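# Push the utility cart into the yellow taped bay

## Task

Move the utility cart into the yellow bay so that each of its four wheels sits fully within the taped outline and none rests on the tape, with its three tubes still upright in the top tray. The robot must not tip over or be left leaning, and the cart must stay parked on its own; a result that holds only while the robot grips or props it up does not count.

## Robot and tools

ROBOT. A Hello Robot Stretch 4 with a single arm: an omni-wheel base, a lift that rides up a mast, a telescoping arm reaching forward, a three-joint wrist (yaw, pitch, roll) and a two-finger gripper. It stands about 1.6 m tall; the base rim lies within 0.23 m of the base origin. Loose objects may occasionally be nudged by an outside push.

FRAMES. Base frame: origin on the floor below the base centre, x ahead, y to the left, z up. hand_pose is reported in this frame and marks the point between the fingers, 0.015 m behind the tips; its printed value may be slightly wrong. The odometry frame is where the base frame was when the scene began. Heading in base_odometry is in radians, left positive, from -3.142 to 3.142, and comes from wheel turns, so slip is counted as motion.

execute_actions. Argument "actions" is a list holding one action or none (an empty list just reports state and images). An action may contain "base", "joints", or both, plus optional "pace" and "contact_limits"; alternatively it holds only {"end_of_arm": "enable_torque"}, which re-powers any wrist or gripper motor that shut itself off. Motions in one action start at once and may finish at different times.
- "base" takes exactly one relative move from the current base position (offsets, not poses): {"translate_m": d} straight, forward positive, -2 to 2 m; {"strafe_m": d} sideways, left positive, -2 to 2 m; {"rotate_rad": d} in place, counter-clockwise positive, -3.2 to 3.2 rad. The offset is measured from the base position in the latest state report.
- "joints" is one object of absolute targets keyed by joint name: lift_m 0 to 1.2 m; arm_m 0 to 0.55 m extension; wrist_yaw_rad -1.134 to 4.276 (0 straight ahead, positive turns left, 3.14 folded back, above 3.4 the arm may block it); wrist_pitch_rad -1.117 to 4.259 (0 level, 1.57 pointing down); wrist_roll_rad -1.117 to 4.259 (0 fingers level, positive clockwise seen from behind); gripper_m 0 to 0.08 m finger gap. Targets past a range are clipped and flagged; other bad values or unknown keys reject the whole call with no motion.
- "pace": "slow", "default", "fast" or "max" (base up to 0.1/0.3/0.4/0.6 m/s and 1/2/3/4 rad/s). With lift_m above 0.2 the base is slowed further, down to 0.3 m/s and 1 rad/s at full height.
- "contact_limits": {"arm_m": value} from 0 (gentlest) to 0.75 (firmest), default 0.5; the arm halts once it pushes harder.
- "cameras": list of head_camera, head_left_camera, head_right_camera, wrist_camera or "all"; omitted/null means all, [] means none. Images are taken when the call ends, in the order named by the "pictures" line.
No action runs beyond 15 s. A part left out of an action may still be driving toward an earlier target without showing it in the status. If a result reports a stop, any later motion, wait or finished_scene calls in the same reply are skipped.

wait(seconds 0 to 10): lets the scene run with no new command, then returns state and images. zoom_image(camera, region [x0,y0,x1,y1] in pixels, at most 504x504): enlarges part of that camera's latest full image. read_manual(section "licences"): only licence text, no motion. finished_scene(scene number): closes the scene irreversibly once the last command has been held and reports success; the goal must already be met and remain so. Replying with no tool call ends everything.

RESULTS. base_status and joint_status give how each motion ended: "done" (for the base, wheels turned the commanded amount even with slip); "off_target" (stopped short, may still push); "contact_stop_at_<key>" (blocked by something; that part goes slack, so a lift may sag or a base may roll); "limit_stop_at_<name>", e.g. own_body (self-collision guard, can happen with the gripper tilted up and rolled) or tilt (lean over 6 degrees: lift, arm and wheels go slack until it rights); "time_out"; "torque_fault" (a wrist or gripper motor overloaded and went limp; send enable_torque). on_its_own lists what this call did not command; "held at" is the held target. lidar_m: 12 distances in metres, sector 1 straight ahead then counter-clockwise in 30-degree steps (4 left, 7 behind, 10 right); "-" is nothing seen or closer than 0.25 m; it sees from about 0.15 m up and misses clear items and thin legs. wrist_depth_mm: 7x7 grid of depths from top-left, 100 to 2000 mm. turned_by_wheels vs turned_by_imu differing by over ~0.1 rad means a bump or slip, and heading error is about their difference. base_tilt in degrees, forward and right positive, with a fixed bias up to ~1.5. motor_effort is percent of maximum with the peak in brackets; wheel effort positive turns the base right.

GRIPPER. Grip by commanding a gap smaller than the object; after contact the target stays just past the touch point. Effort held far from 0 (beyond about 50) faults the motor and can drop the load. "off_target" after closing means something is held.

CAMERAS. head_camera looks ahead and down from the mast top; turn the base to look around. head_left_camera and head_right_camera are fisheyes aimed steeper down, showing base and arm. wrist_camera looks along the fingers. Calibration data (pinhole/fisheye intrinsics and T_world_to_cam from base frame) is approximate.

AVOID. Dropping things, slamming or shoving hard, tipping the cart or its tubes. Driving or turning with over 1 kg in the gripper and arm_m above 0.2, especially at fast paces, or pushing steadily with the gripper high or a firm contact limit, can topple the robot. A good start to unfold the wrist: lift_m 0.4 with wrist_yaw_rad 0 in one action. Check the cart is free-standing in the bay before finishing.

Each tool is called after ">>>" as name([rows], argument=value, ...), one row to a line, values as JSON.

## Session

I'll start by looking at the scene.

>>> execute_actions(actions=[])

Scene clock: 0.00 s.
base_odometry: x=+0.000 y=+0.000 heading=+0.000 (m, m, rad; odometry frame)
turned_by_wheels: +0.000 (rad since the last result)
turned_by_imu: +0.000 (rad since the last result)
base_tilt: forward=+0.4 right=+0.2 (deg)
lidar_m: 1.07 1.87 1.76 2.05 0.66 0.57 0.58 0.79 1.69 1.73 1.14 0.77
base_status: not commanded
joint_positions: lift_m=+0.156 arm_m=-0.001 wrist_yaw_rad=+3.082 wrist_pitch_rad=+0.012 wrist_roll_rad=-0.003 gripper_m=+0.040
joint_status: not commanded
motor_effort: lift_m=+19 arm_m=+0 wrist_yaw_rad=+0 wrist_pitch_rad=-8 wrist_roll_rad=+0 gripper_m=+2 wheel_0=+1 wheel_1=+0 wheel_2=+0 (%)
hand_pose: x=-0.0370 y=+0.0999 z=+0.3319 quat_wxyz=(+0.030, -0.006, -0.001, +1.000) (m; base frame)
wrist_depth_mm: - 138 831 759 715 699 691 / - 133 904 1060 976 917 866 / - 135 213 1576 1464 1397 1078 / 134 139 1708 1576 1499 1397 1078 / 1808 1808 1708 1618 1464 1397 917 / 1098 1138 155 1229 1118 1205 904 / 798 - 121 842 - - 768
pictures: head_camera, head_left_camera, head_right_camera, wrist_camera
Images, in order (width x height): head_camera 420x560, head_left_camera 420x672, head_right_camera 420x672, wrist_camera 616x392.

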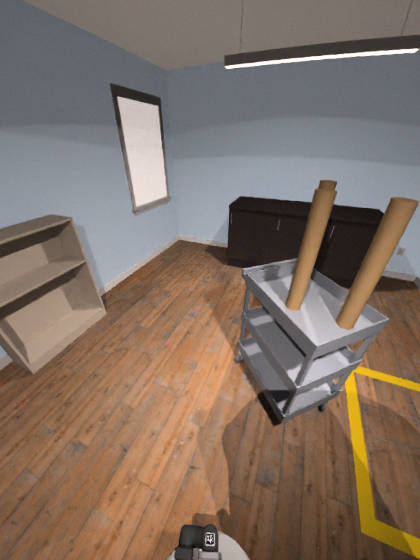

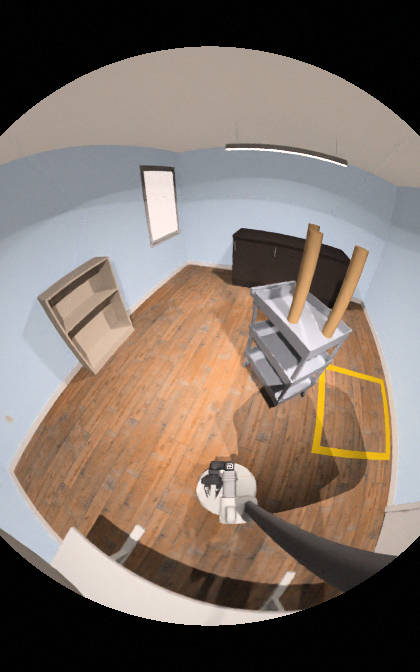

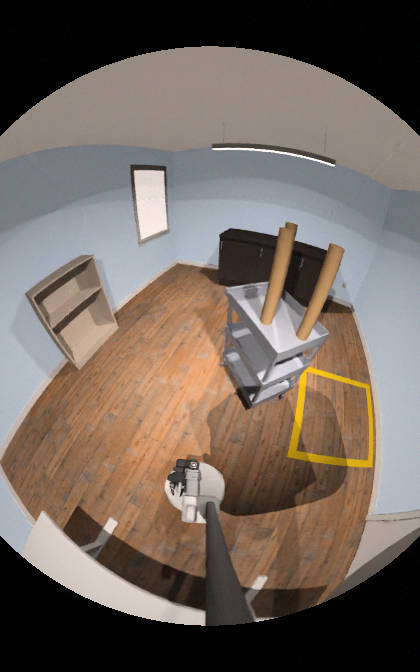

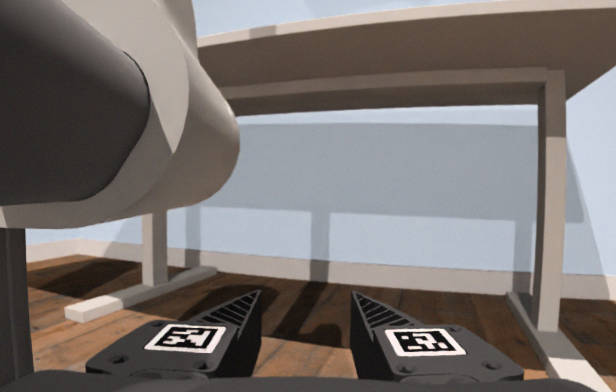

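>>> zoom_image(camera="head_camera", region=[200, 160, 420, 460])

>>> zoom_image(camera="head_right_camera", region=[200, 200, 420, 500])

>>> zoom_image(camera="head_left_camera", region=[220, 200, 420, 500])

Region (200, 160, 420, 460) of head_camera's 420x560 image, scaled by 1.680, with more detail than that image has; it fills the left 370 columns of this view, and the rest is white.

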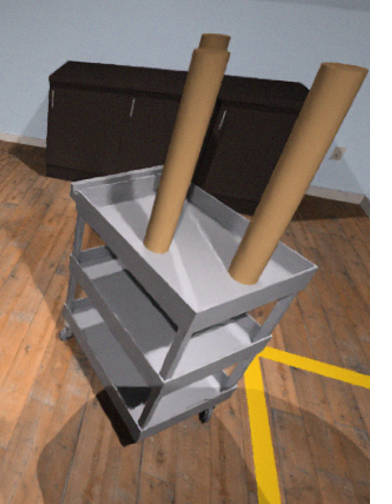

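Region (200, 200, 420, 500) of head_right_camera's 420x672 image, scaled by 1.680, with more detail than that image has; it fills the left 370 columns of this view, and the rest is white.

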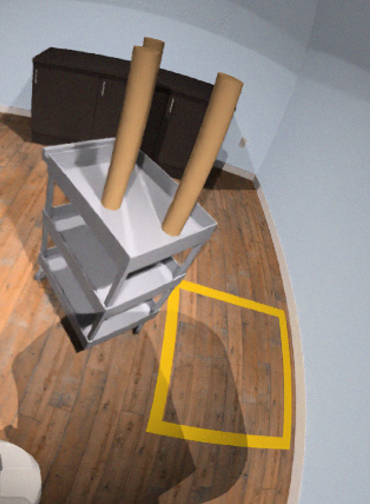

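Region (220, 200, 420, 500) of head_left_camera's 420x672 image, scaled by 1.680, with more detail than that image has.

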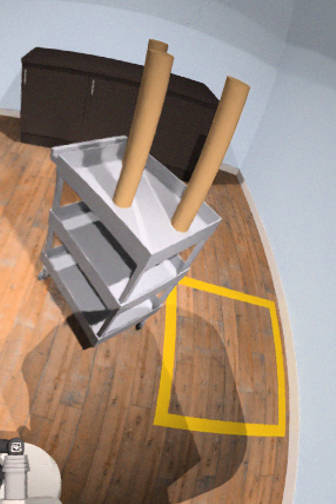

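>>> zoom_image(camera="head_camera", region=[225, 330, 365, 440])

>>> zoom_image(camera="head_camera", region=[225, 240, 405, 370])

Region (225, 330, 365, 440) of head_camera's 420x560 image, scaled by 3.600, with more detail than that image has; it fills the top 396 rows of this view, and the rest is white.

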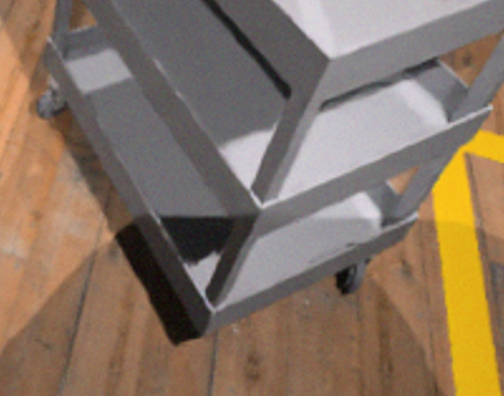

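Region (225, 240, 405, 370) of head_camera's 420x560 image, scaled by 2.800, with more detail than that image has.

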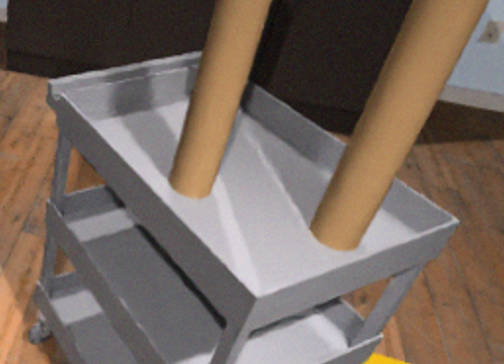

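>>> execute_actions([
  {"base": {"rotate_rad": 0.22}, "pace": "fast"},
], cameras=[])

>>> execute_actions([
  {"base": {"translate_m": 1.3}, "joints": {"lift_m": 1.05, "wrist_yaw_rad": 1.57}, "pace": "fast"},
])

Scene clock: 8.43 s.
base_odometry: x=+0.000 y=+0.000 heading=+0.219 (m, m, rad; odometry frame)
turned_by_wheels: +0.219 (rad since the last result)
turned_by_imu: +0.215 (rad since the last result)
base_tilt: forward=+0.3 right=+0.2 (deg)
lidar_m: 2.73 1.74 1.99 0.80 0.60 0.58 0.64 0.95 1.70 1.81 0.76 0.78
base_status: done
joint_positions: lift_m=+0.156 arm_m=-0.001 wrist_yaw_rad=+3.082 wrist_pitch_rad=+0.012 wrist_roll_rad=-0.003 gripper_m=+0.040
joint_status: not commanded
motor_effort: lift_m=+19(19) arm_m=+0(0) wrist_yaw_rad=+0(0) wrist_pitch_rad=-7(7) wrist_roll_rad=+1(1) gripper_m=+2(2) wheel_0=-3(9) wheel_1=-2(10) wheel_2=-2(9) (%)
hand_pose: x=-0.0370 y=+0.0999 z=+0.3319 quat_wxyz=(+0.030, -0.006, -0.001, +1.000) (m; base frame)
wrist_depth_mm: - 138 1921 820 741 699 691 / - 133 904 1098 991 917 866 / - 135 213 1708 1537 1336 1229 / 134 140 1863 1756 1499 1366 1229 / 1661 1863 1863 1708 1537 1336 1229 / 1118 1138 155 1205 1098 1205 1182 / 798 - 121 842 - - 842
pictures: none
No camera images: the call's "cameras" was empty. Leave "cameras" out to get every camera's image.

Scene clock: 12.97 s.
base_odometry: x=+1.269 y=+0.283 heading=+0.220 (m, m, rad; odometry frame)
turned_by_wheels: +0.001 (rad since the last result)
turned_by_imu: -0.004 (rad since the last result)
base_tilt: forward=+0.3 right=+0.3 (deg)
lidar_m: 1.72 1.32 0.97 1.07 2.01 1.67 1.78 0.74 0.45 0.43 1.64 1.55
base_status: done
joint_positions: lift_m=+1.050 arm_m=-0.001 wrist_yaw_rad=+1.570 wrist_pitch_rad=+0.012 wrist_roll_rad=-0.003 gripper_m=+0.040
joint_status: all done
motor_effort: lift_m=+22(24) arm_m=+0(0) wrist_yaw_rad=+0(6) wrist_pitch_rad=-7(7) wrist_roll_rad=+0(1) gripper_m=+2(1) wheel_0=+3(11) wheel_1=+3(9) wheel_2=+2(14) (%)
hand_pose: x=+0.2577 y=+0.2126 z=+1.2253 quat_wxyz=(+0.707, -0.005, +0.004, +0.707) (m; base frame)
wrist_depth_mm: - - 1618 1366 1160 1025 917 / - - 1618 1366 1182 1042 931 / - - 1618 1397 1182 1025 931 / - - 1618 1397 1182 1042 946 / - - 1661 1281 1138 1025 931 / - - 155 1308 842 878 931 / - - 121 1255 - - 931
pictures: head_camera, head_left_camera, head_right_camera, wrist_camera
camera_calibration (this result's frames):
wrist_camera: T_world_to_cam=[[0.999927, -0.0120438, 0.00127739, -0.25756], [0.000765415, -0.0424186, -0.9991, 1.28753], [0.0120871, 0.999027, -0.0424062, -0.0130264], [0, 0, 0, 1]] pos_world=[0.256713, 0.064527, 1.28615]
Images, in order (width x height): head_camera 420x560, head_left_camera 420x672, head_right_camera 420x672, wrist_camera 616x392.

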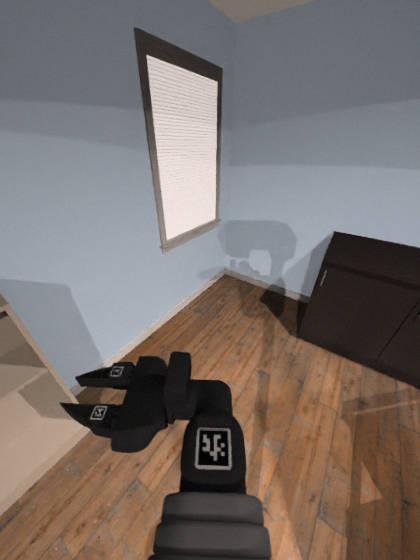

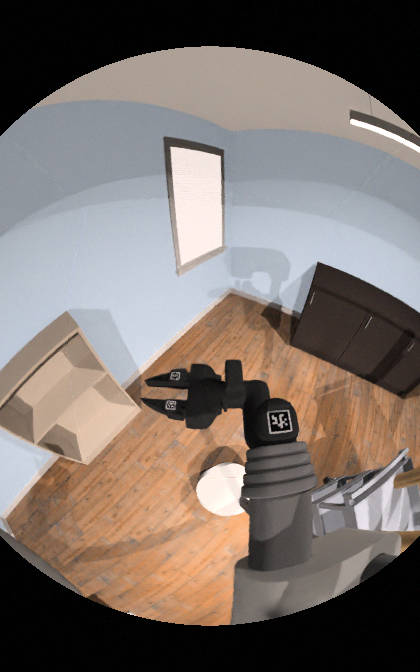

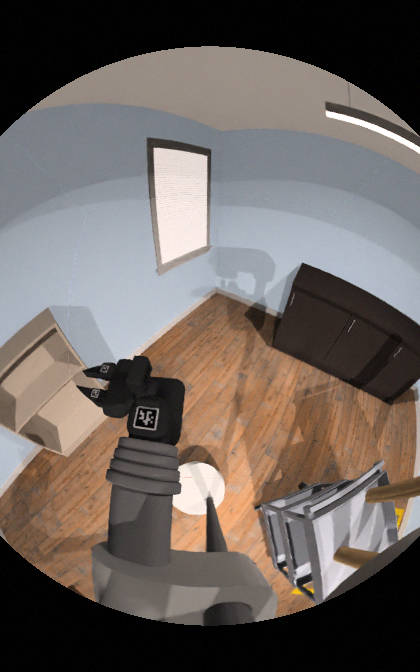

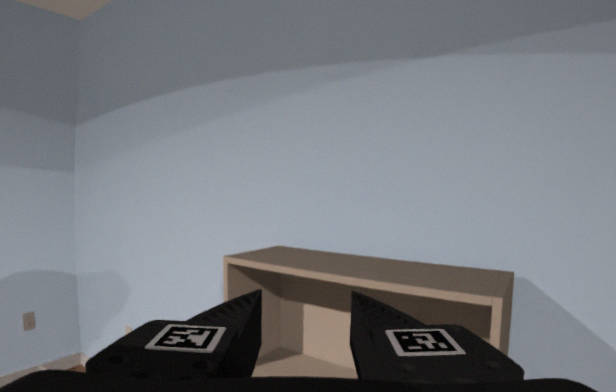

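>>> execute_actions([
  {"base": {"rotate_rad": -2.26}, "joints": {"wrist_pitch_rad": 1.57, "wrist_roll_rad": -0.89, "gripper_m": 0.06}, "pace": "fast"},
])

Scene clock: 15.97 s.
base_odometry: x=+1.269 y=+0.283 heading=-2.039 (m, m, rad; odometry frame)
turned_by_wheels: -2.259 (rad since the last result)
turned_by_imu: -2.230 (rad since the last result)
base_tilt: forward=+0.3 right=+0.1 (deg)
lidar_m: 0.48 0.44 1.68 1.55 2.04 1.40 0.96 1.03 1.76 1.67 1.69 2.26
base_status: done
joint_positions: lift_m=+1.050 arm_m=-0.001 wrist_yaw_rad=+1.570 wrist_pitch_rad=+1.570 wrist_roll_rad=-0.890 gripper_m=+0.060
joint_status: all done
motor_effort: lift_m=+21(22) arm_m=+0(0) wrist_yaw_rad=+0(0) wrist_pitch_rad=+1(4) wrist_roll_rad=-2(2) gripper_m=+4(7) wheel_0=+5(7) wheel_1=+5(10) wheel_2=+4(10) (%)
hand_pose: x=+0.2575 y=+0.0001 z=+1.0153 quat_wxyz=(+0.237, -0.666, +0.236, +0.667) (m; base frame)
wrist_depth_mm: 433 1160 1182 1160 1182 1182 1182 / 430 778 960 1182 1182 1182 1182 / 1160 1160 946 960 1182 1182 1182 / 1182 1160 960 1160 1160 1182 1160 / 1182 1182 1160 1182 1060 699 699 / 1182 1205 1182 1182 1008 699 364 / - - 661 1182 139 - -
pictures: head_camera, head_left_camera, head_right_camera, wrist_camera
camera_calibration (this result's frames):
wrist_camera: T_world_to_cam=[[0.631285, 0.775462, 0.0117733, -0.175479], [0.774959, -0.631323, 0.0294854, -0.174908], [0.0302975, -0.00948983, -0.999496, 1.15748], [0, 0, 0, 1]] pos_world=[0.211255, 0.036638, 1.16412]
Images, in order (width x height): head_camera 420x560, head_left_camera 420x672, head_right_camera 420x672, wrist_camera 616x392.

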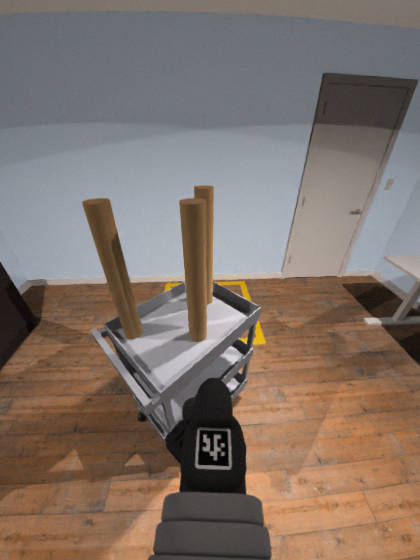

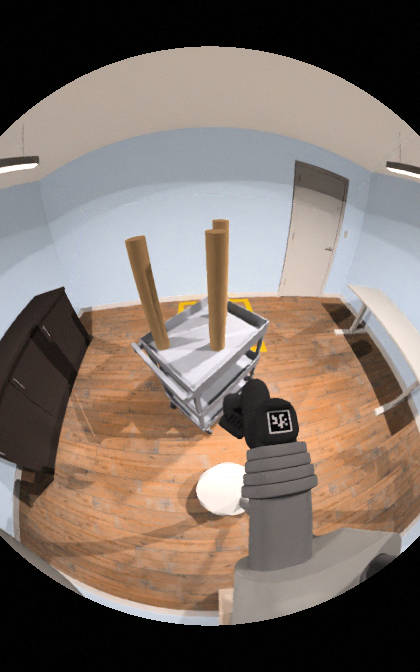

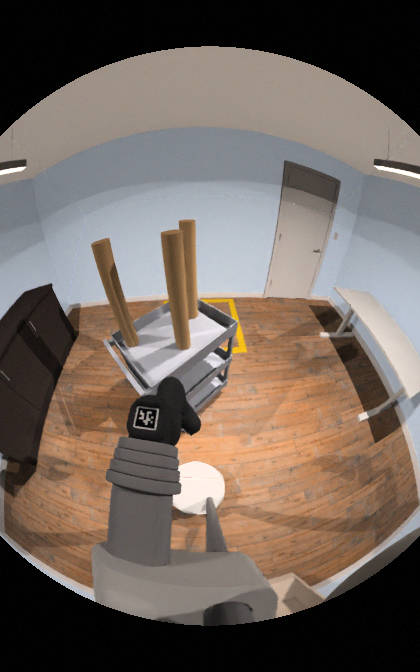

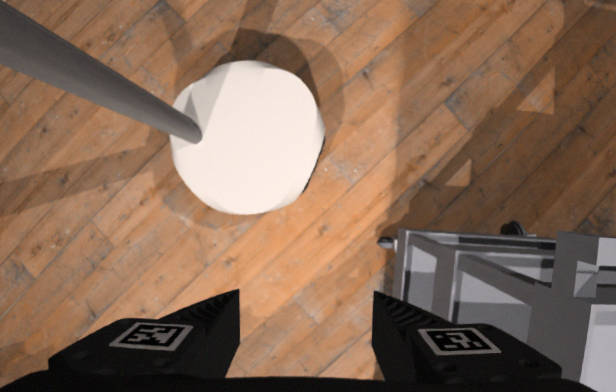

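>>> zoom_image(camera="head_camera", region=[80, 260, 290, 450])

>>> zoom_image(camera="wrist_camera", region=[340, 180, 616, 392])

Region (80, 260, 290, 450) of head_camera's 420x560 image, scaled by 2.400, with more detail than that image has; it fills the top 456 rows of this view, and the rest is white.

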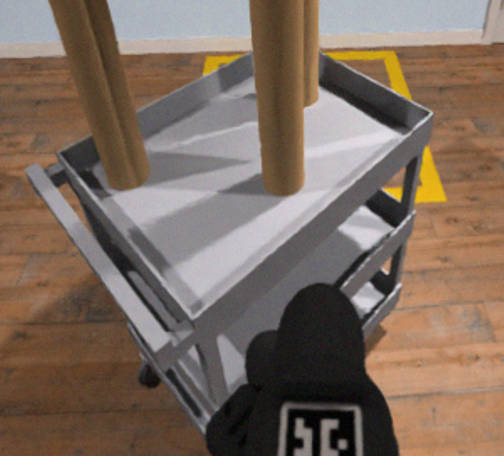

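Region (340, 180, 616, 392) of wrist_camera's 616x392 image, scaled by 1.826; it fills the top 387 rows of this view, and the rest is white.

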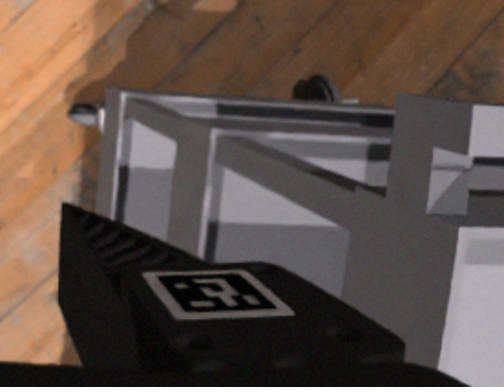

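>>> execute_actions([
  {"base": {"rotate_rad": -0.047}, "joints": {"gripper_m": 0.075}},
], cameras=[])

>>> execute_actions([
  {"base": {"strafe_m": 0.132}, "joints": {"arm_m": 0.2}},
])

Scene clock: 19.00 s.
base_odometry: x=+1.269 y=+0.283 heading=-2.085 (m, m, rad; odometry frame)
turned_by_wheels: -0.046 (rad since the last result)
turned_by_imu: -0.047 (rad since the last result)
base_tilt: forward=+0.3 right=+0.2 (deg)
lidar_m: 0.53 0.46 1.73 1.54 2.16 1.42 0.98 1.02 1.68 1.69 1.68 2.17
base_status: done
joint_positions: lift_m=+1.050 arm_m=-0.001 wrist_yaw_rad=+1.570 wrist_pitch_rad=+1.570 wrist_roll_rad=-0.890 gripper_m=+0.075
joint_status: all done
motor_effort: lift_m=+21(21) arm_m=+0(0) wrist_yaw_rad=+0(1) wrist_pitch_rad=+0(1) wrist_roll_rad=+0(2) gripper_m=+4(4) wheel_0=+4(7) wheel_1=+3(8) wheel_2=+4(4) (%)
hand_pose: x=+0.2575 y=+0.0001 z=+1.0153 quat_wxyz=(+0.237, -0.666, +0.236, +0.667) (m; base frame)
wrist_depth_mm: 433 1160 1182 1182 1182 1182 1160 / 433 778 960 1182 1182 1182 1182 / 1182 1182 946 946 1160 1182 1205 / 1182 1182 960 1182 1160 1182 1182 / 1182 1182 1182 1182 1182 634 627 / 1182 1182 1182 1205 1025 707 382 / - - 1182 1182 585 - -
pictures: none
No camera images: the call's "cameras" was empty. Leave "cameras" out to get every camera's image.

Scene clock: 20.70 s.
base_odometry: x=+1.384 y=+0.219 heading=-2.085 (m, m, rad; odometry frame)
turned_by_wheels: +0.000 (rad since the last result)
turned_by_imu: -0.001 (rad since the last result)
base_tilt: forward=+0.3 right=+0.3 (deg)
lidar_m: 0.39 0.41 1.61 1.42 2.13 1.43 1.01 1.03 1.28 1.80 1.84 0.76
base_status: done
joint_positions: lift_m=+1.050 arm_m=+0.198 wrist_yaw_rad=+1.570 wrist_pitch_rad=+1.570 wrist_roll_rad=-0.890 gripper_m=+0.075
joint_status: all done
motor_effort: lift_m=+21(21) arm_m=+9(9) wrist_yaw_rad=+0(0) wrist_pitch_rad=+0(0) wrist_roll_rad=-1(0) gripper_m=+4(4) wheel_0=-3(9) wheel_1=+3(12) wheel_2=+0(1) (%)
hand_pose: x=+0.4568 y=+0.0001 z=+1.0153 quat_wxyz=(+0.237, -0.666, +0.236, +0.667) (m; base frame)
wrist_depth_mm: 1160 946 960 1182 1182 1160 1160 / 1182 946 946 1182 1182 1182 1182 / 1160 1160 946 1160 297 307 303 / 1160 1182 1182 1182 370 1182 1182 / 1182 1182 1160 1205 370 368 368 / 1160 1182 1182 1182 370 370 373 / - - 1182 1182 262 - -
pictures: head_camera, head_left_camera, head_right_camera, wrist_camera
camera_calibration (this result's frames):
wrist_camera: T_world_to_cam=[[0.631251, 0.77549, 0.0117393, -0.301197], [0.774987, -0.631288, 0.029513, -0.329354], [0.0302979, -0.00953233, -0.999495, 1.15144], [0, 0, 0, 1]] pos_world=[0.41049, 0.0366347, 1.16411]
Images, in order (width x height): head_camera 420x560, head_left_camera 420x672, head_right_camera 420x672, wrist_camera 616x392.

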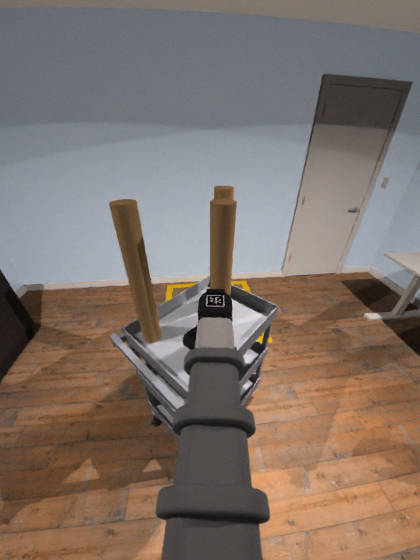

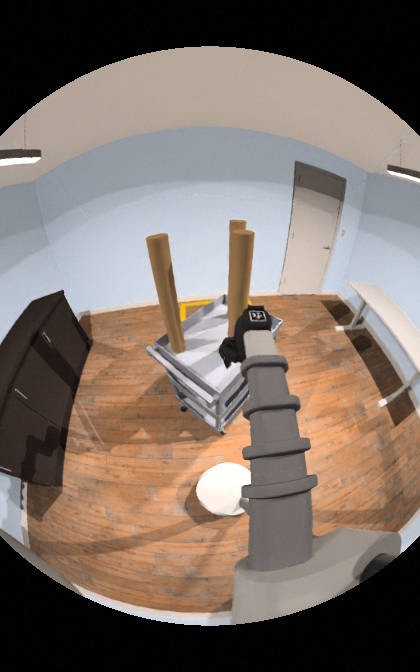

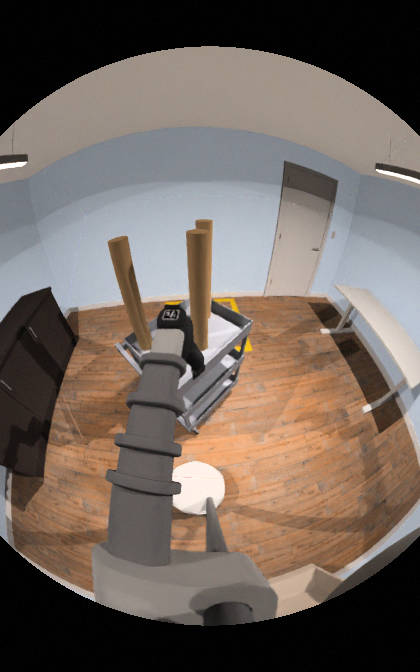

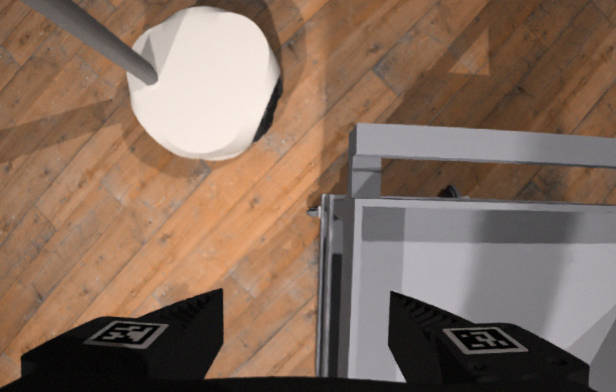

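>>> execute_actions([
  {"base": {"translate_m": 0.06}, "joints": {"lift_m": 0.97}},
], cameras=["wrist_camera", "head_left_camera"])

Scene clock: 23.63 s.
base_odometry: x=+1.354 y=+0.166 heading=-2.084 (m, m, rad; odometry frame)
turned_by_wheels: +0.001 (rad since the last result)
turned_by_imu: -0.001 (rad since the last result)
base_tilt: forward=+0.3 right=+0.2 (deg)
lidar_m: 0.34 0.36 1.58 1.44 1.50 1.48 1.07 1.10 1.77 1.83 1.81 0.71
base_status: done
joint_positions: lift_m=+0.970 arm_m=+0.198 wrist_yaw_rad=+1.570 wrist_pitch_rad=+1.570 wrist_roll_rad=-0.890 gripper_m=+0.075
joint_status: all done
motor_effort: lift_m=+14(19) arm_m=+9(9) wrist_yaw_rad=+0(0) wrist_pitch_rad=+1(0) wrist_roll_rad=+1(1) gripper_m=+3(5) wheel_0=+5(11) wheel_1=+3(8) wheel_2=-1(13) (%)
hand_pose: x=+0.4568 y=+0.0001 z=+0.9359 quat_wxyz=(+0.237, -0.666, +0.236, +0.667) (m; base frame)
wrist_depth_mm: 1078 878 866 1098 217 218 1078 / 1098 878 878 904 1078 241 1078 / 1098 1098 904 289 290 289 289 / 1078 1098 1098 290 290 289 289 / 1098 1098 1098 290 290 290 290 / 1098 1078 1098 290 290 290 290 / - - 1098 290 220 - -
pictures: head_left_camera, wrist_camera
camera_calibration (this result's frames):
wrist_camera: T_world_to_cam=[[0.63125, 0.775491, 0.0117394, -0.300283], [0.774988, -0.631287, 0.029513, -0.327032], [0.030298, -0.00953217, -0.999495, 1.07208], [0, 0, 0, 1]] pos_world=[0.410518, 0.0366347, 1.08471]
Images, in order (width x height): head_left_camera 420x672, wrist_camera 616x392.

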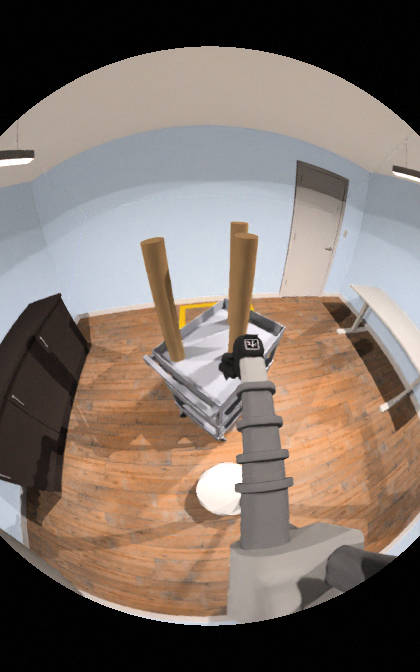

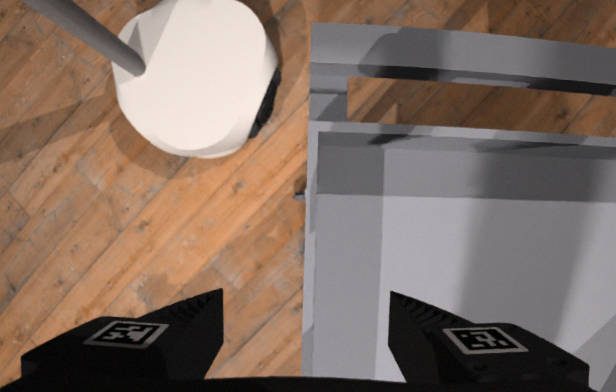

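>>> execute_actions([
  {"joints": {"lift_m": 0.868}},
], cameras=["wrist_camera", "head_right_camera"])

Scene clock: 25.33 s.
base_odometry: x=+1.354 y=+0.166 heading=-2.084 (m, m, rad; odometry frame)
turned_by_wheels: +0.000 (rad since the last result)
turned_by_imu: -0.001 (rad since the last result)
base_tilt: forward=+0.4 right=+0.2 (deg)
lidar_m: 0.35 0.33 1.60 1.42 1.45 1.53 1.08 1.08 1.79 1.81 1.82 0.70
base_status: not commanded
joint_positions: lift_m=+0.868 arm_m=+0.198 wrist_yaw_rad=+1.570 wrist_pitch_rad=+1.570 wrist_roll_rad=-0.890 gripper_m=+0.075
joint_status: all done
motor_effort: lift_m=+14(13) arm_m=+8(8) wrist_yaw_rad=+0(0) wrist_pitch_rad=+0(0) wrist_roll_rad=-2(1) gripper_m=+4(4) wheel_0=+6(6) wheel_1=+3(3) wheel_2=-1(1) (%)
hand_pose: x=+0.4568 y=+0.0001 z=+0.8339 quat_wxyz=(+0.237, -0.666, +0.236, +0.667) (m; base frame)
wrist_depth_mm: 976 768 768 904 991 991 976 / 991 768 768 854 131 125 991 / 976 991 878 186 186 186 186 / 991 991 991 186 187 187 186 / 991 991 976 187 187 187 186 / 991 976 976 187 187 187 187 / - - 991 187 169 - -
pictures: head_right_camera, wrist_camera
camera_calibration (this result's frames):
wrist_camera: T_world_to_cam=[[0.63125, 0.775491, 0.0117395, -0.299086], [0.774988, -0.631287, 0.0295129, -0.324023], [0.030298, -0.00953206, -0.999495, 0.970131], [0, 0, 0, 1]] pos_world=[0.410519, 0.0366347, 0.982715]
Images, in order (width x height): head_right_camera 420x672, wrist_camera 616x392.

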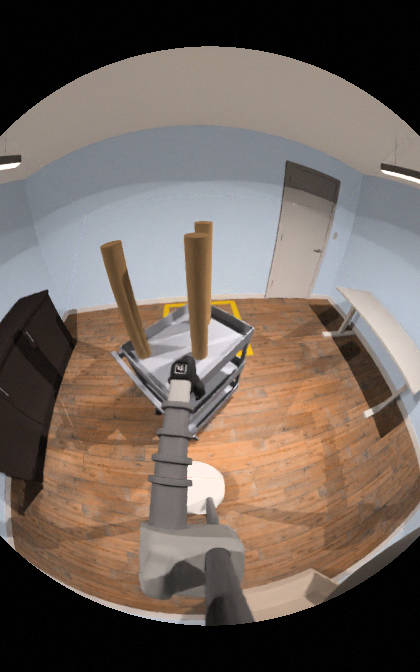

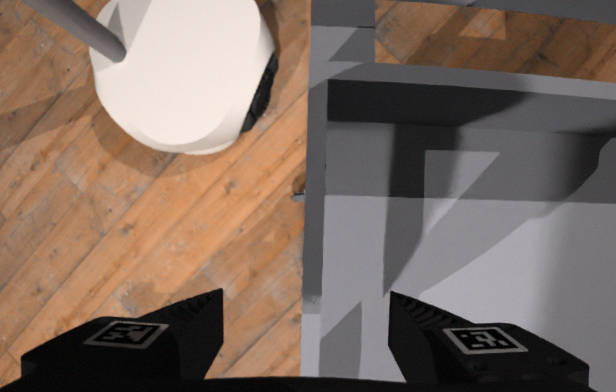

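>>> execute_actions([
  {"joints": {"gripper_m": 0.0}},
], cameras=["wrist_camera", "head_camera"])

Scene clock: 26.90 s.
base_odometry: x=+1.354 y=+0.166 heading=-2.084 (m, m, rad; odometry frame)
turned_by_wheels: +0.000 (rad since the last result)
turned_by_imu: -0.001 (rad since the last result)
base_tilt: forward=+0.3 right=+0.2 (deg)
lidar_m: 0.36 0.33 1.61 1.44 1.50 1.51 1.07 1.10 1.77 1.80 1.78 0.67
base_status: not commanded
joint_positions: lift_m=+0.868 arm_m=+0.199 wrist_yaw_rad=+1.567 wrist_pitch_rad=+1.570 wrist_roll_rad=-0.887 gripper_m=+0.004
joint_status: gripper_m off_target (ended at +0.004, target +0.000)
on_its_own: gripper_m is held at +0.003, not at your +0.000, by its contact guard: the fingers met something
motor_effort: lift_m=+14(14) arm_m=+8(9) wrist_yaw_rad=+8(7) wrist_pitch_rad=+0(3) wrist_roll_rad=-9(9) gripper_m=-28(28) wheel_0=+6(6) wheel_1=+3(3) wheel_2=-1(1) (%)
hand_pose: x=+0.4570 y=-0.0002 z=+0.8339 quat_wxyz=(+0.238, -0.666, +0.238, +0.666) (m; base frame)
wrist_depth_mm: 991 759 768 141 976 976 991 / 991 768 768 153 132 126 991 / 991 991 878 187 186 186 186 / 991 976 991 186 186 186 187 / 991 991 991 187 187 187 186 / 991 976 991 141 187 187 187 / 991 991 - - - 187 -
pictures: head_camera, wrist_camera
camera_calibration (this result's frames):
wrist_camera: T_world_to_cam=[[0.635495, 0.772017, 0.011649, -0.30087], [0.771512, -0.635526, 0.029584, -0.322778], [0.0302426, -0.00981311, -0.999494, 0.970132], [0, 0, 0, 1]] pos_world=[0.410889, 0.0366628, 0.982695]
Images, in order (width x height): head_camera 420x560, wrist_camera 616x392.

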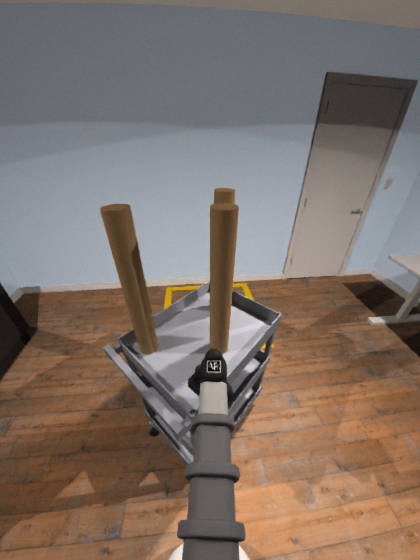

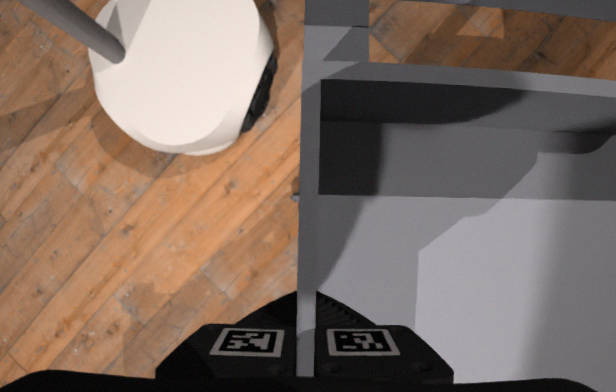

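>>> execute_actions([
  {"base": {"translate_m": 0.2}, "joints": {"wrist_roll_rad": -0.875}, "pace": "slow"},
])

Scene clock: 30.53 s.
base_odometry: x=+1.256 y=-0.008 heading=-2.084 (m, m, rad; odometry frame)
turned_by_wheels: +0.001 (rad since the last result)
turned_by_imu: -0.001 (rad since the last result)
base_tilt: forward=+0.3 right=+0.2 (deg)
lidar_m: 0.34 0.36 1.63 1.44 1.50 1.72 1.25 1.29 2.06 1.77 1.78 0.74
base_status: done
joint_positions: lift_m=+0.868 arm_m=+0.199 wrist_yaw_rad=+1.576 wrist_pitch_rad=+1.571 wrist_roll_rad=-0.881 gripper_m=+0.004
joint_status: all done
on_its_own: gripper_m is held at +0.003, not at your +0.000, by its contact guard: the fingers met something; wrist_yaw_rad is at rest, and its effort (-17) is outside its rest range (-13 to +13); wrist_roll_rad is at rest, and its effort (+18) is outside its rest range (-13 to +13)
motor_effort: lift_m=+14(14) arm_m=+8(7) wrist_yaw_rad=-17(17) wrist_pitch_rad=-3(6) wrist_roll_rad=+18(17) gripper_m=-31(32) wheel_0=+7(9) wheel_1=+7(9) wheel_2=-3(14) (%)
hand_pose: x=+0.4570 y=+0.0004 z=+0.8339 quat_wxyz=(+0.237, -0.666, +0.238, +0.666) (m; base frame)
wrist_depth_mm: 991 759 768 141 976 991 976 / 991 768 768 116 126 128 - / 991 976 866 186 186 186 186 / 991 991 991 186 186 186 186 / 991 991 991 187 186 186 187 / 991 991 991 131 187 187 187 / 1008 991 - 117 - 187 -
pictures: head_camera, head_left_camera, head_right_camera, wrist_camera
camera_calibration (this result's frames):
wrist_camera: T_world_to_cam=[[0.633879, 0.773355, 0.0109301, -0.299939], [0.77284, -0.633883, 0.0301741, -0.323541], [0.0302637, -0.0106796, -0.999485, 0.970119], [0, 0, 0, 1]] pos_world=[0.410811, 0.0372325, 0.982661]
Images, in order (width x height): head_camera 420x560, head_left_camera 420x672, head_right_camera 420x672, wrist_camera 616x392.

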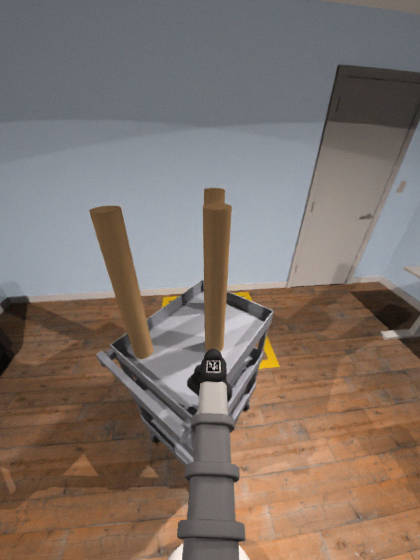

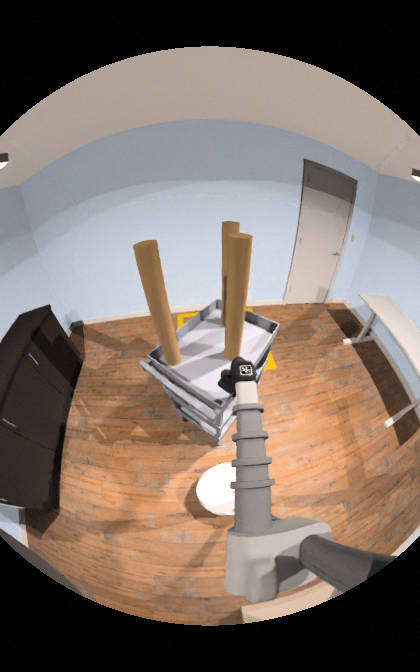

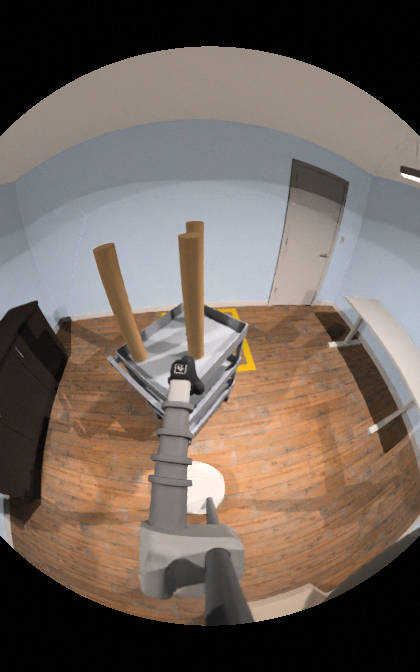

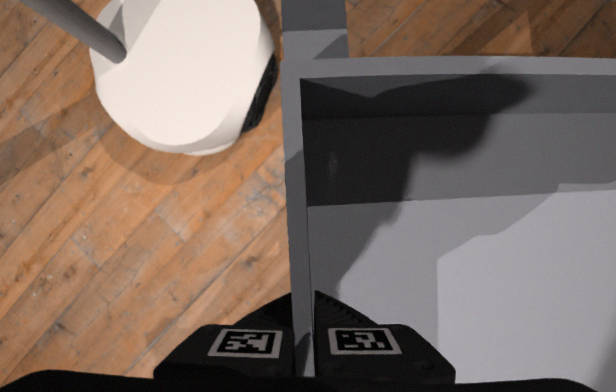

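>>> zoom_image(camera="head_camera", region=[90, 270, 300, 460])

Region (90, 270, 300, 460) of head_camera's 420x560 image, scaled by 2.400, with more detail than that image has; it fills the top 456 rows of this view, and the rest is white.

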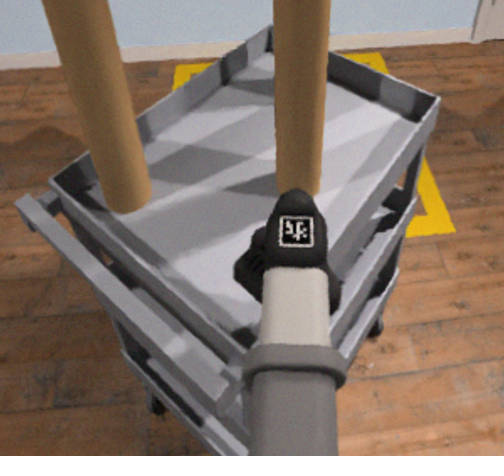

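>>> execute_actions([
  {"base": {"strafe_m": 0.12}, "joints": {"wrist_roll_rad": -0.82}, "pace": "slow"},
])

Scene clock: 37.60 s.
base_odometry: x=+1.360 y=-0.066 heading=-2.084 (m, m, rad; odometry frame)
turned_by_wheels: -0.001 (rad since the last result)
turned_by_imu: -0.004 (rad since the last result)
base_tilt: forward=+0.4 right=+0.2 (deg)
lidar_m: 0.36 0.35 1.50 1.34 1.37 1.75 1.31 1.33 2.03 1.89 1.93 0.63
base_status: done
joint_positions: lift_m=+0.868 arm_m=+0.199 wrist_yaw_rad=+1.561 wrist_pitch_rad=+1.574 wrist_roll_rad=-0.813 gripper_m=+0.004
joint_status: all done
on_its_own: gripper_m is held at +0.003, not at your +0.000, by its contact guard: the fingers met something; wrist_yaw_rad is at rest, and its effort (+27) is outside its rest range (-13 to +13); wrist_roll_rad is at rest, and its effort (-18) is outside its rest range (-13 to +13)
motor_effort: lift_m=+15(15) arm_m=+6(7) wrist_yaw_rad=+27(27) wrist_pitch_rad=-10(12) wrist_roll_rad=-18(25) gripper_m=-33(38) wheel_0=-12(14) wheel_1=+1(10) wheel_2=+0(2) (%)
hand_pose: x=+0.4572 y=-0.0015 z=+0.8338 quat_wxyz=(+0.264, -0.656, +0.266, +0.655) (m; base frame)
wrist_depth_mm: 609 768 768 991 976 976 976 / 991 768 768 976 128 129 976 / 991 778 866 991 186 185 186 / 991 991 991 186 186 186 186 / 991 976 991 187 186 186 186 / 991 991 991 142 187 187 187 / 991 991 - - - 187 -
pictures: head_camera, head_left_camera, head_right_camera, wrist_camera
camera_calibration (this result's frames):
wrist_camera: T_world_to_cam=[[0.695498, 0.718471, 0.00901831, -0.325324], [0.717931, -0.695377, 0.0320146, -0.301468], [0.0292727, -0.0157916, -0.999447, 0.970439], [0, 0, 0, 1]] pos_world=[0.414289, 0.0394265, 0.982487]
Images, in order (width x height): head_camera 420x560, head_left_camera 420x672, head_right_camera 420x672, wrist_camera 616x392.

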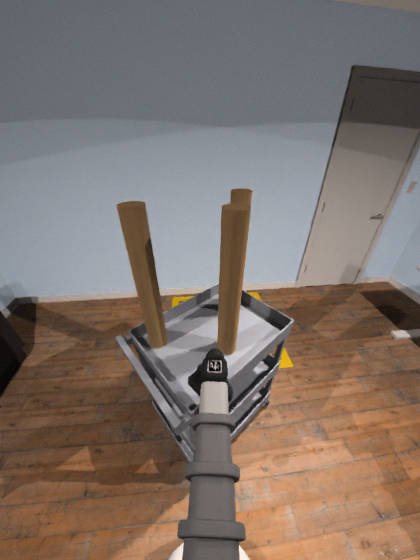

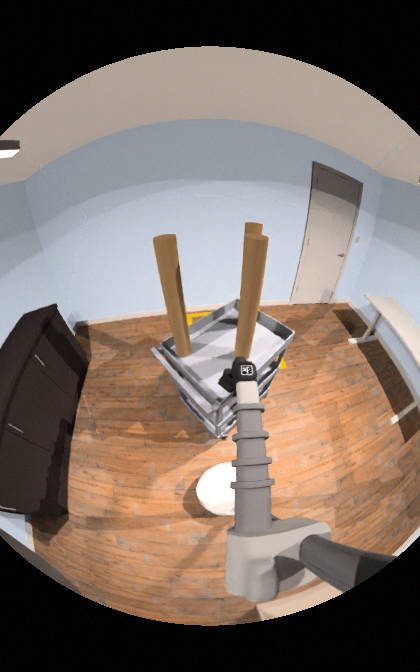

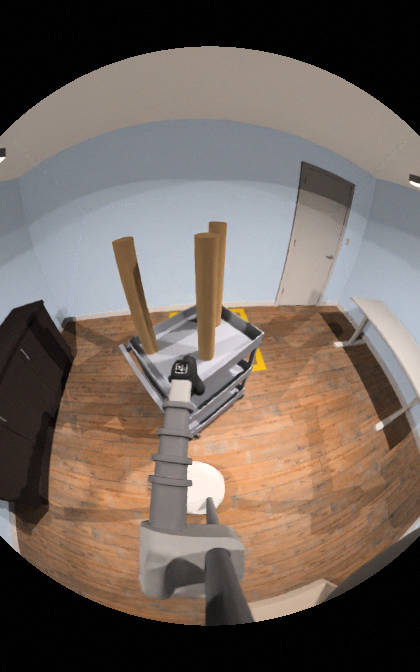

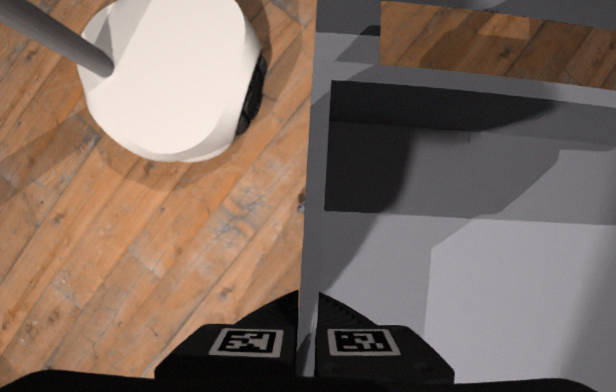

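>>> zoom_image(camera="head_camera", region=[100, 270, 310, 460])

Region (100, 270, 310, 460) of head_camera's 420x560 image, scaled by 2.400, with more detail than that image has; it fills the top 456 rows of this view, and the rest is white.

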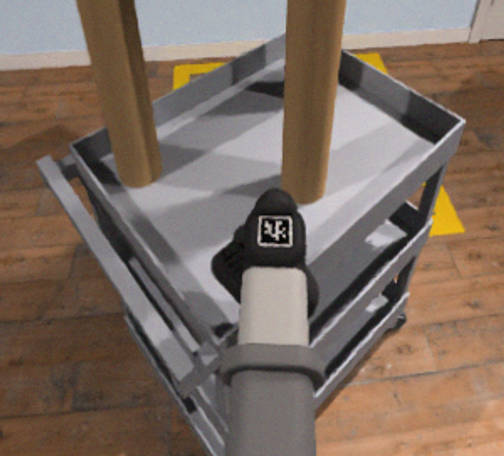

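>>> execute_actions([
  {"base": {"translate_m": 0.25}, "joints": {"wrist_roll_rad": -0.75, "wrist_yaw_rad": 1.57}, "pace": "slow"},
])

>>> zoom_image(camera="head_camera", region=[100, 270, 310, 460])

Scene clock: 42.23 s.
base_odometry: x=+1.238 y=-0.284 heading=-2.084 (m, m, rad; odometry frame)
turned_by_wheels: +0.001 (rad since the last result)
turned_by_imu: -0.001 (rad since the last result)
base_tilt: forward=+0.3 right=+0.2 (deg)
lidar_m: 0.36 0.35 1.55 1.39 1.40 1.98 1.53 1.54 2.36 1.85 1.90 0.61
base_status: done
joint_positions: lift_m=+0.868 arm_m=+0.199 wrist_yaw_rad=+1.568 wrist_pitch_rad=+1.569 wrist_roll_rad=-0.746 gripper_m=+0.004
joint_status: all done
on_its_own: gripper_m is held at +0.003, not at your +0.000, by its contact guard: the fingers met something
motor_effort: lift_m=+15(15) arm_m=+6(6) wrist_yaw_rad=+6(25) wrist_pitch_rad=+4(11) wrist_roll_rad=-11(18) gripper_m=-27(31) wheel_0=+8(12) wheel_1=+4(8) wheel_2=-4(13) (%)
hand_pose: x=+0.4573 y=+0.0002 z=+0.8338 quat_wxyz=(+0.285, -0.647, +0.284, +0.648) (m; base frame)
wrist_depth_mm: 991 768 768 141 976 991 991 / 878 778 768 135 132 126 991 / 991 768 831 186 186 186 186 / 991 976 991 187 187 187 186 / 1008 991 991 187 187 187 187 / 991 991 991 141 187 187 187 / 991 991 - - - 187 -
pictures: head_camera, head_left_camera, head_right_camera, wrist_camera
camera_calibration (this result's frames):
wrist_camera: T_world_to_cam=[[0.737443, 0.675294, 0.0125135, -0.348618], [0.674809, -0.737442, 0.028513, -0.277671], [0.0284826, -0.0125825, -0.999515, 0.970882], [0, 0, 0, 1]] pos_world=[0.416807, 0.0428691, 0.982691]
Images, in order (width x height): head_camera 420x560, head_left_camera 420x672, head_right_camera 420x672, wrist_camera 616x392.

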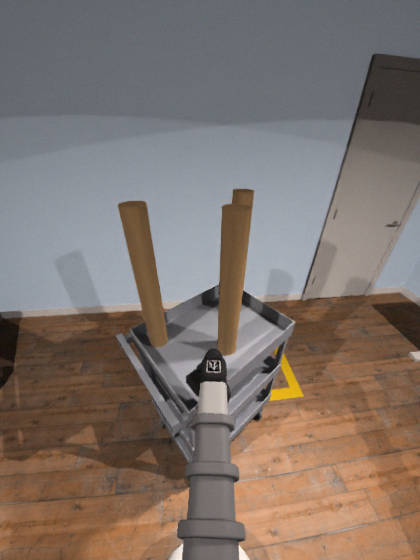

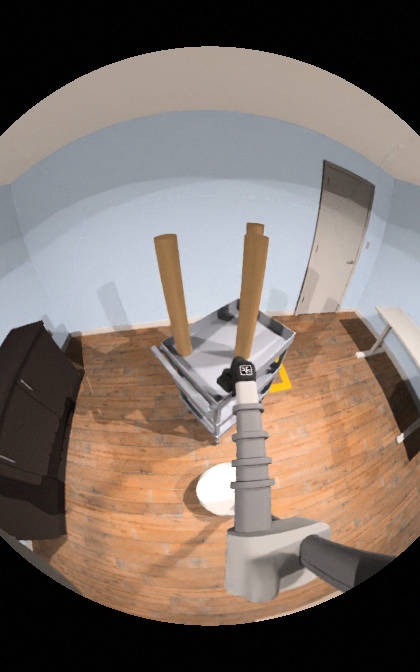

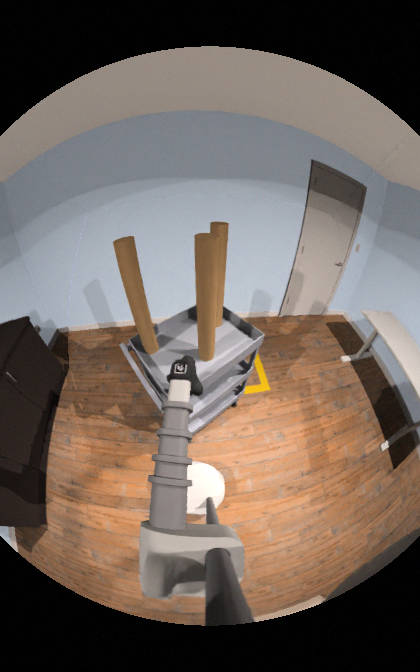

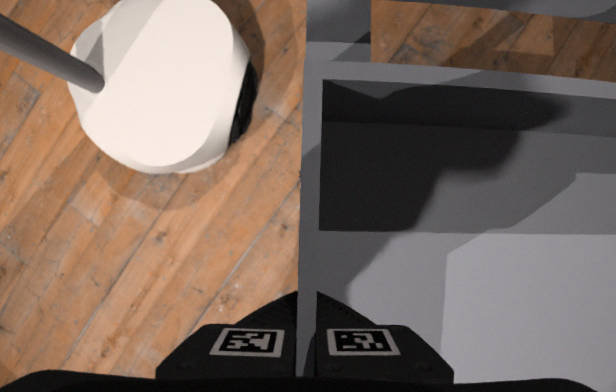

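Region (100, 270, 310, 460) of head_camera's 420x560 image, scaled by 2.400, with more detail than that image has; it fills the top 456 rows of this view, and the rest is white.

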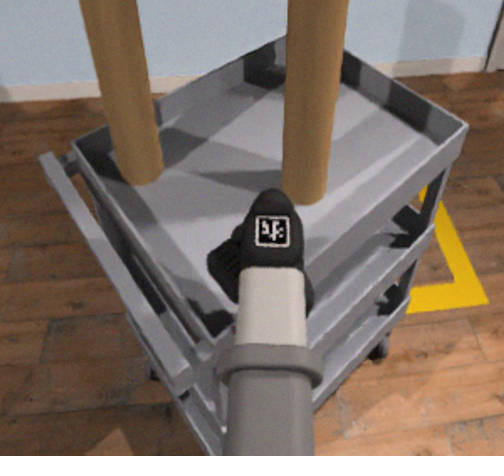

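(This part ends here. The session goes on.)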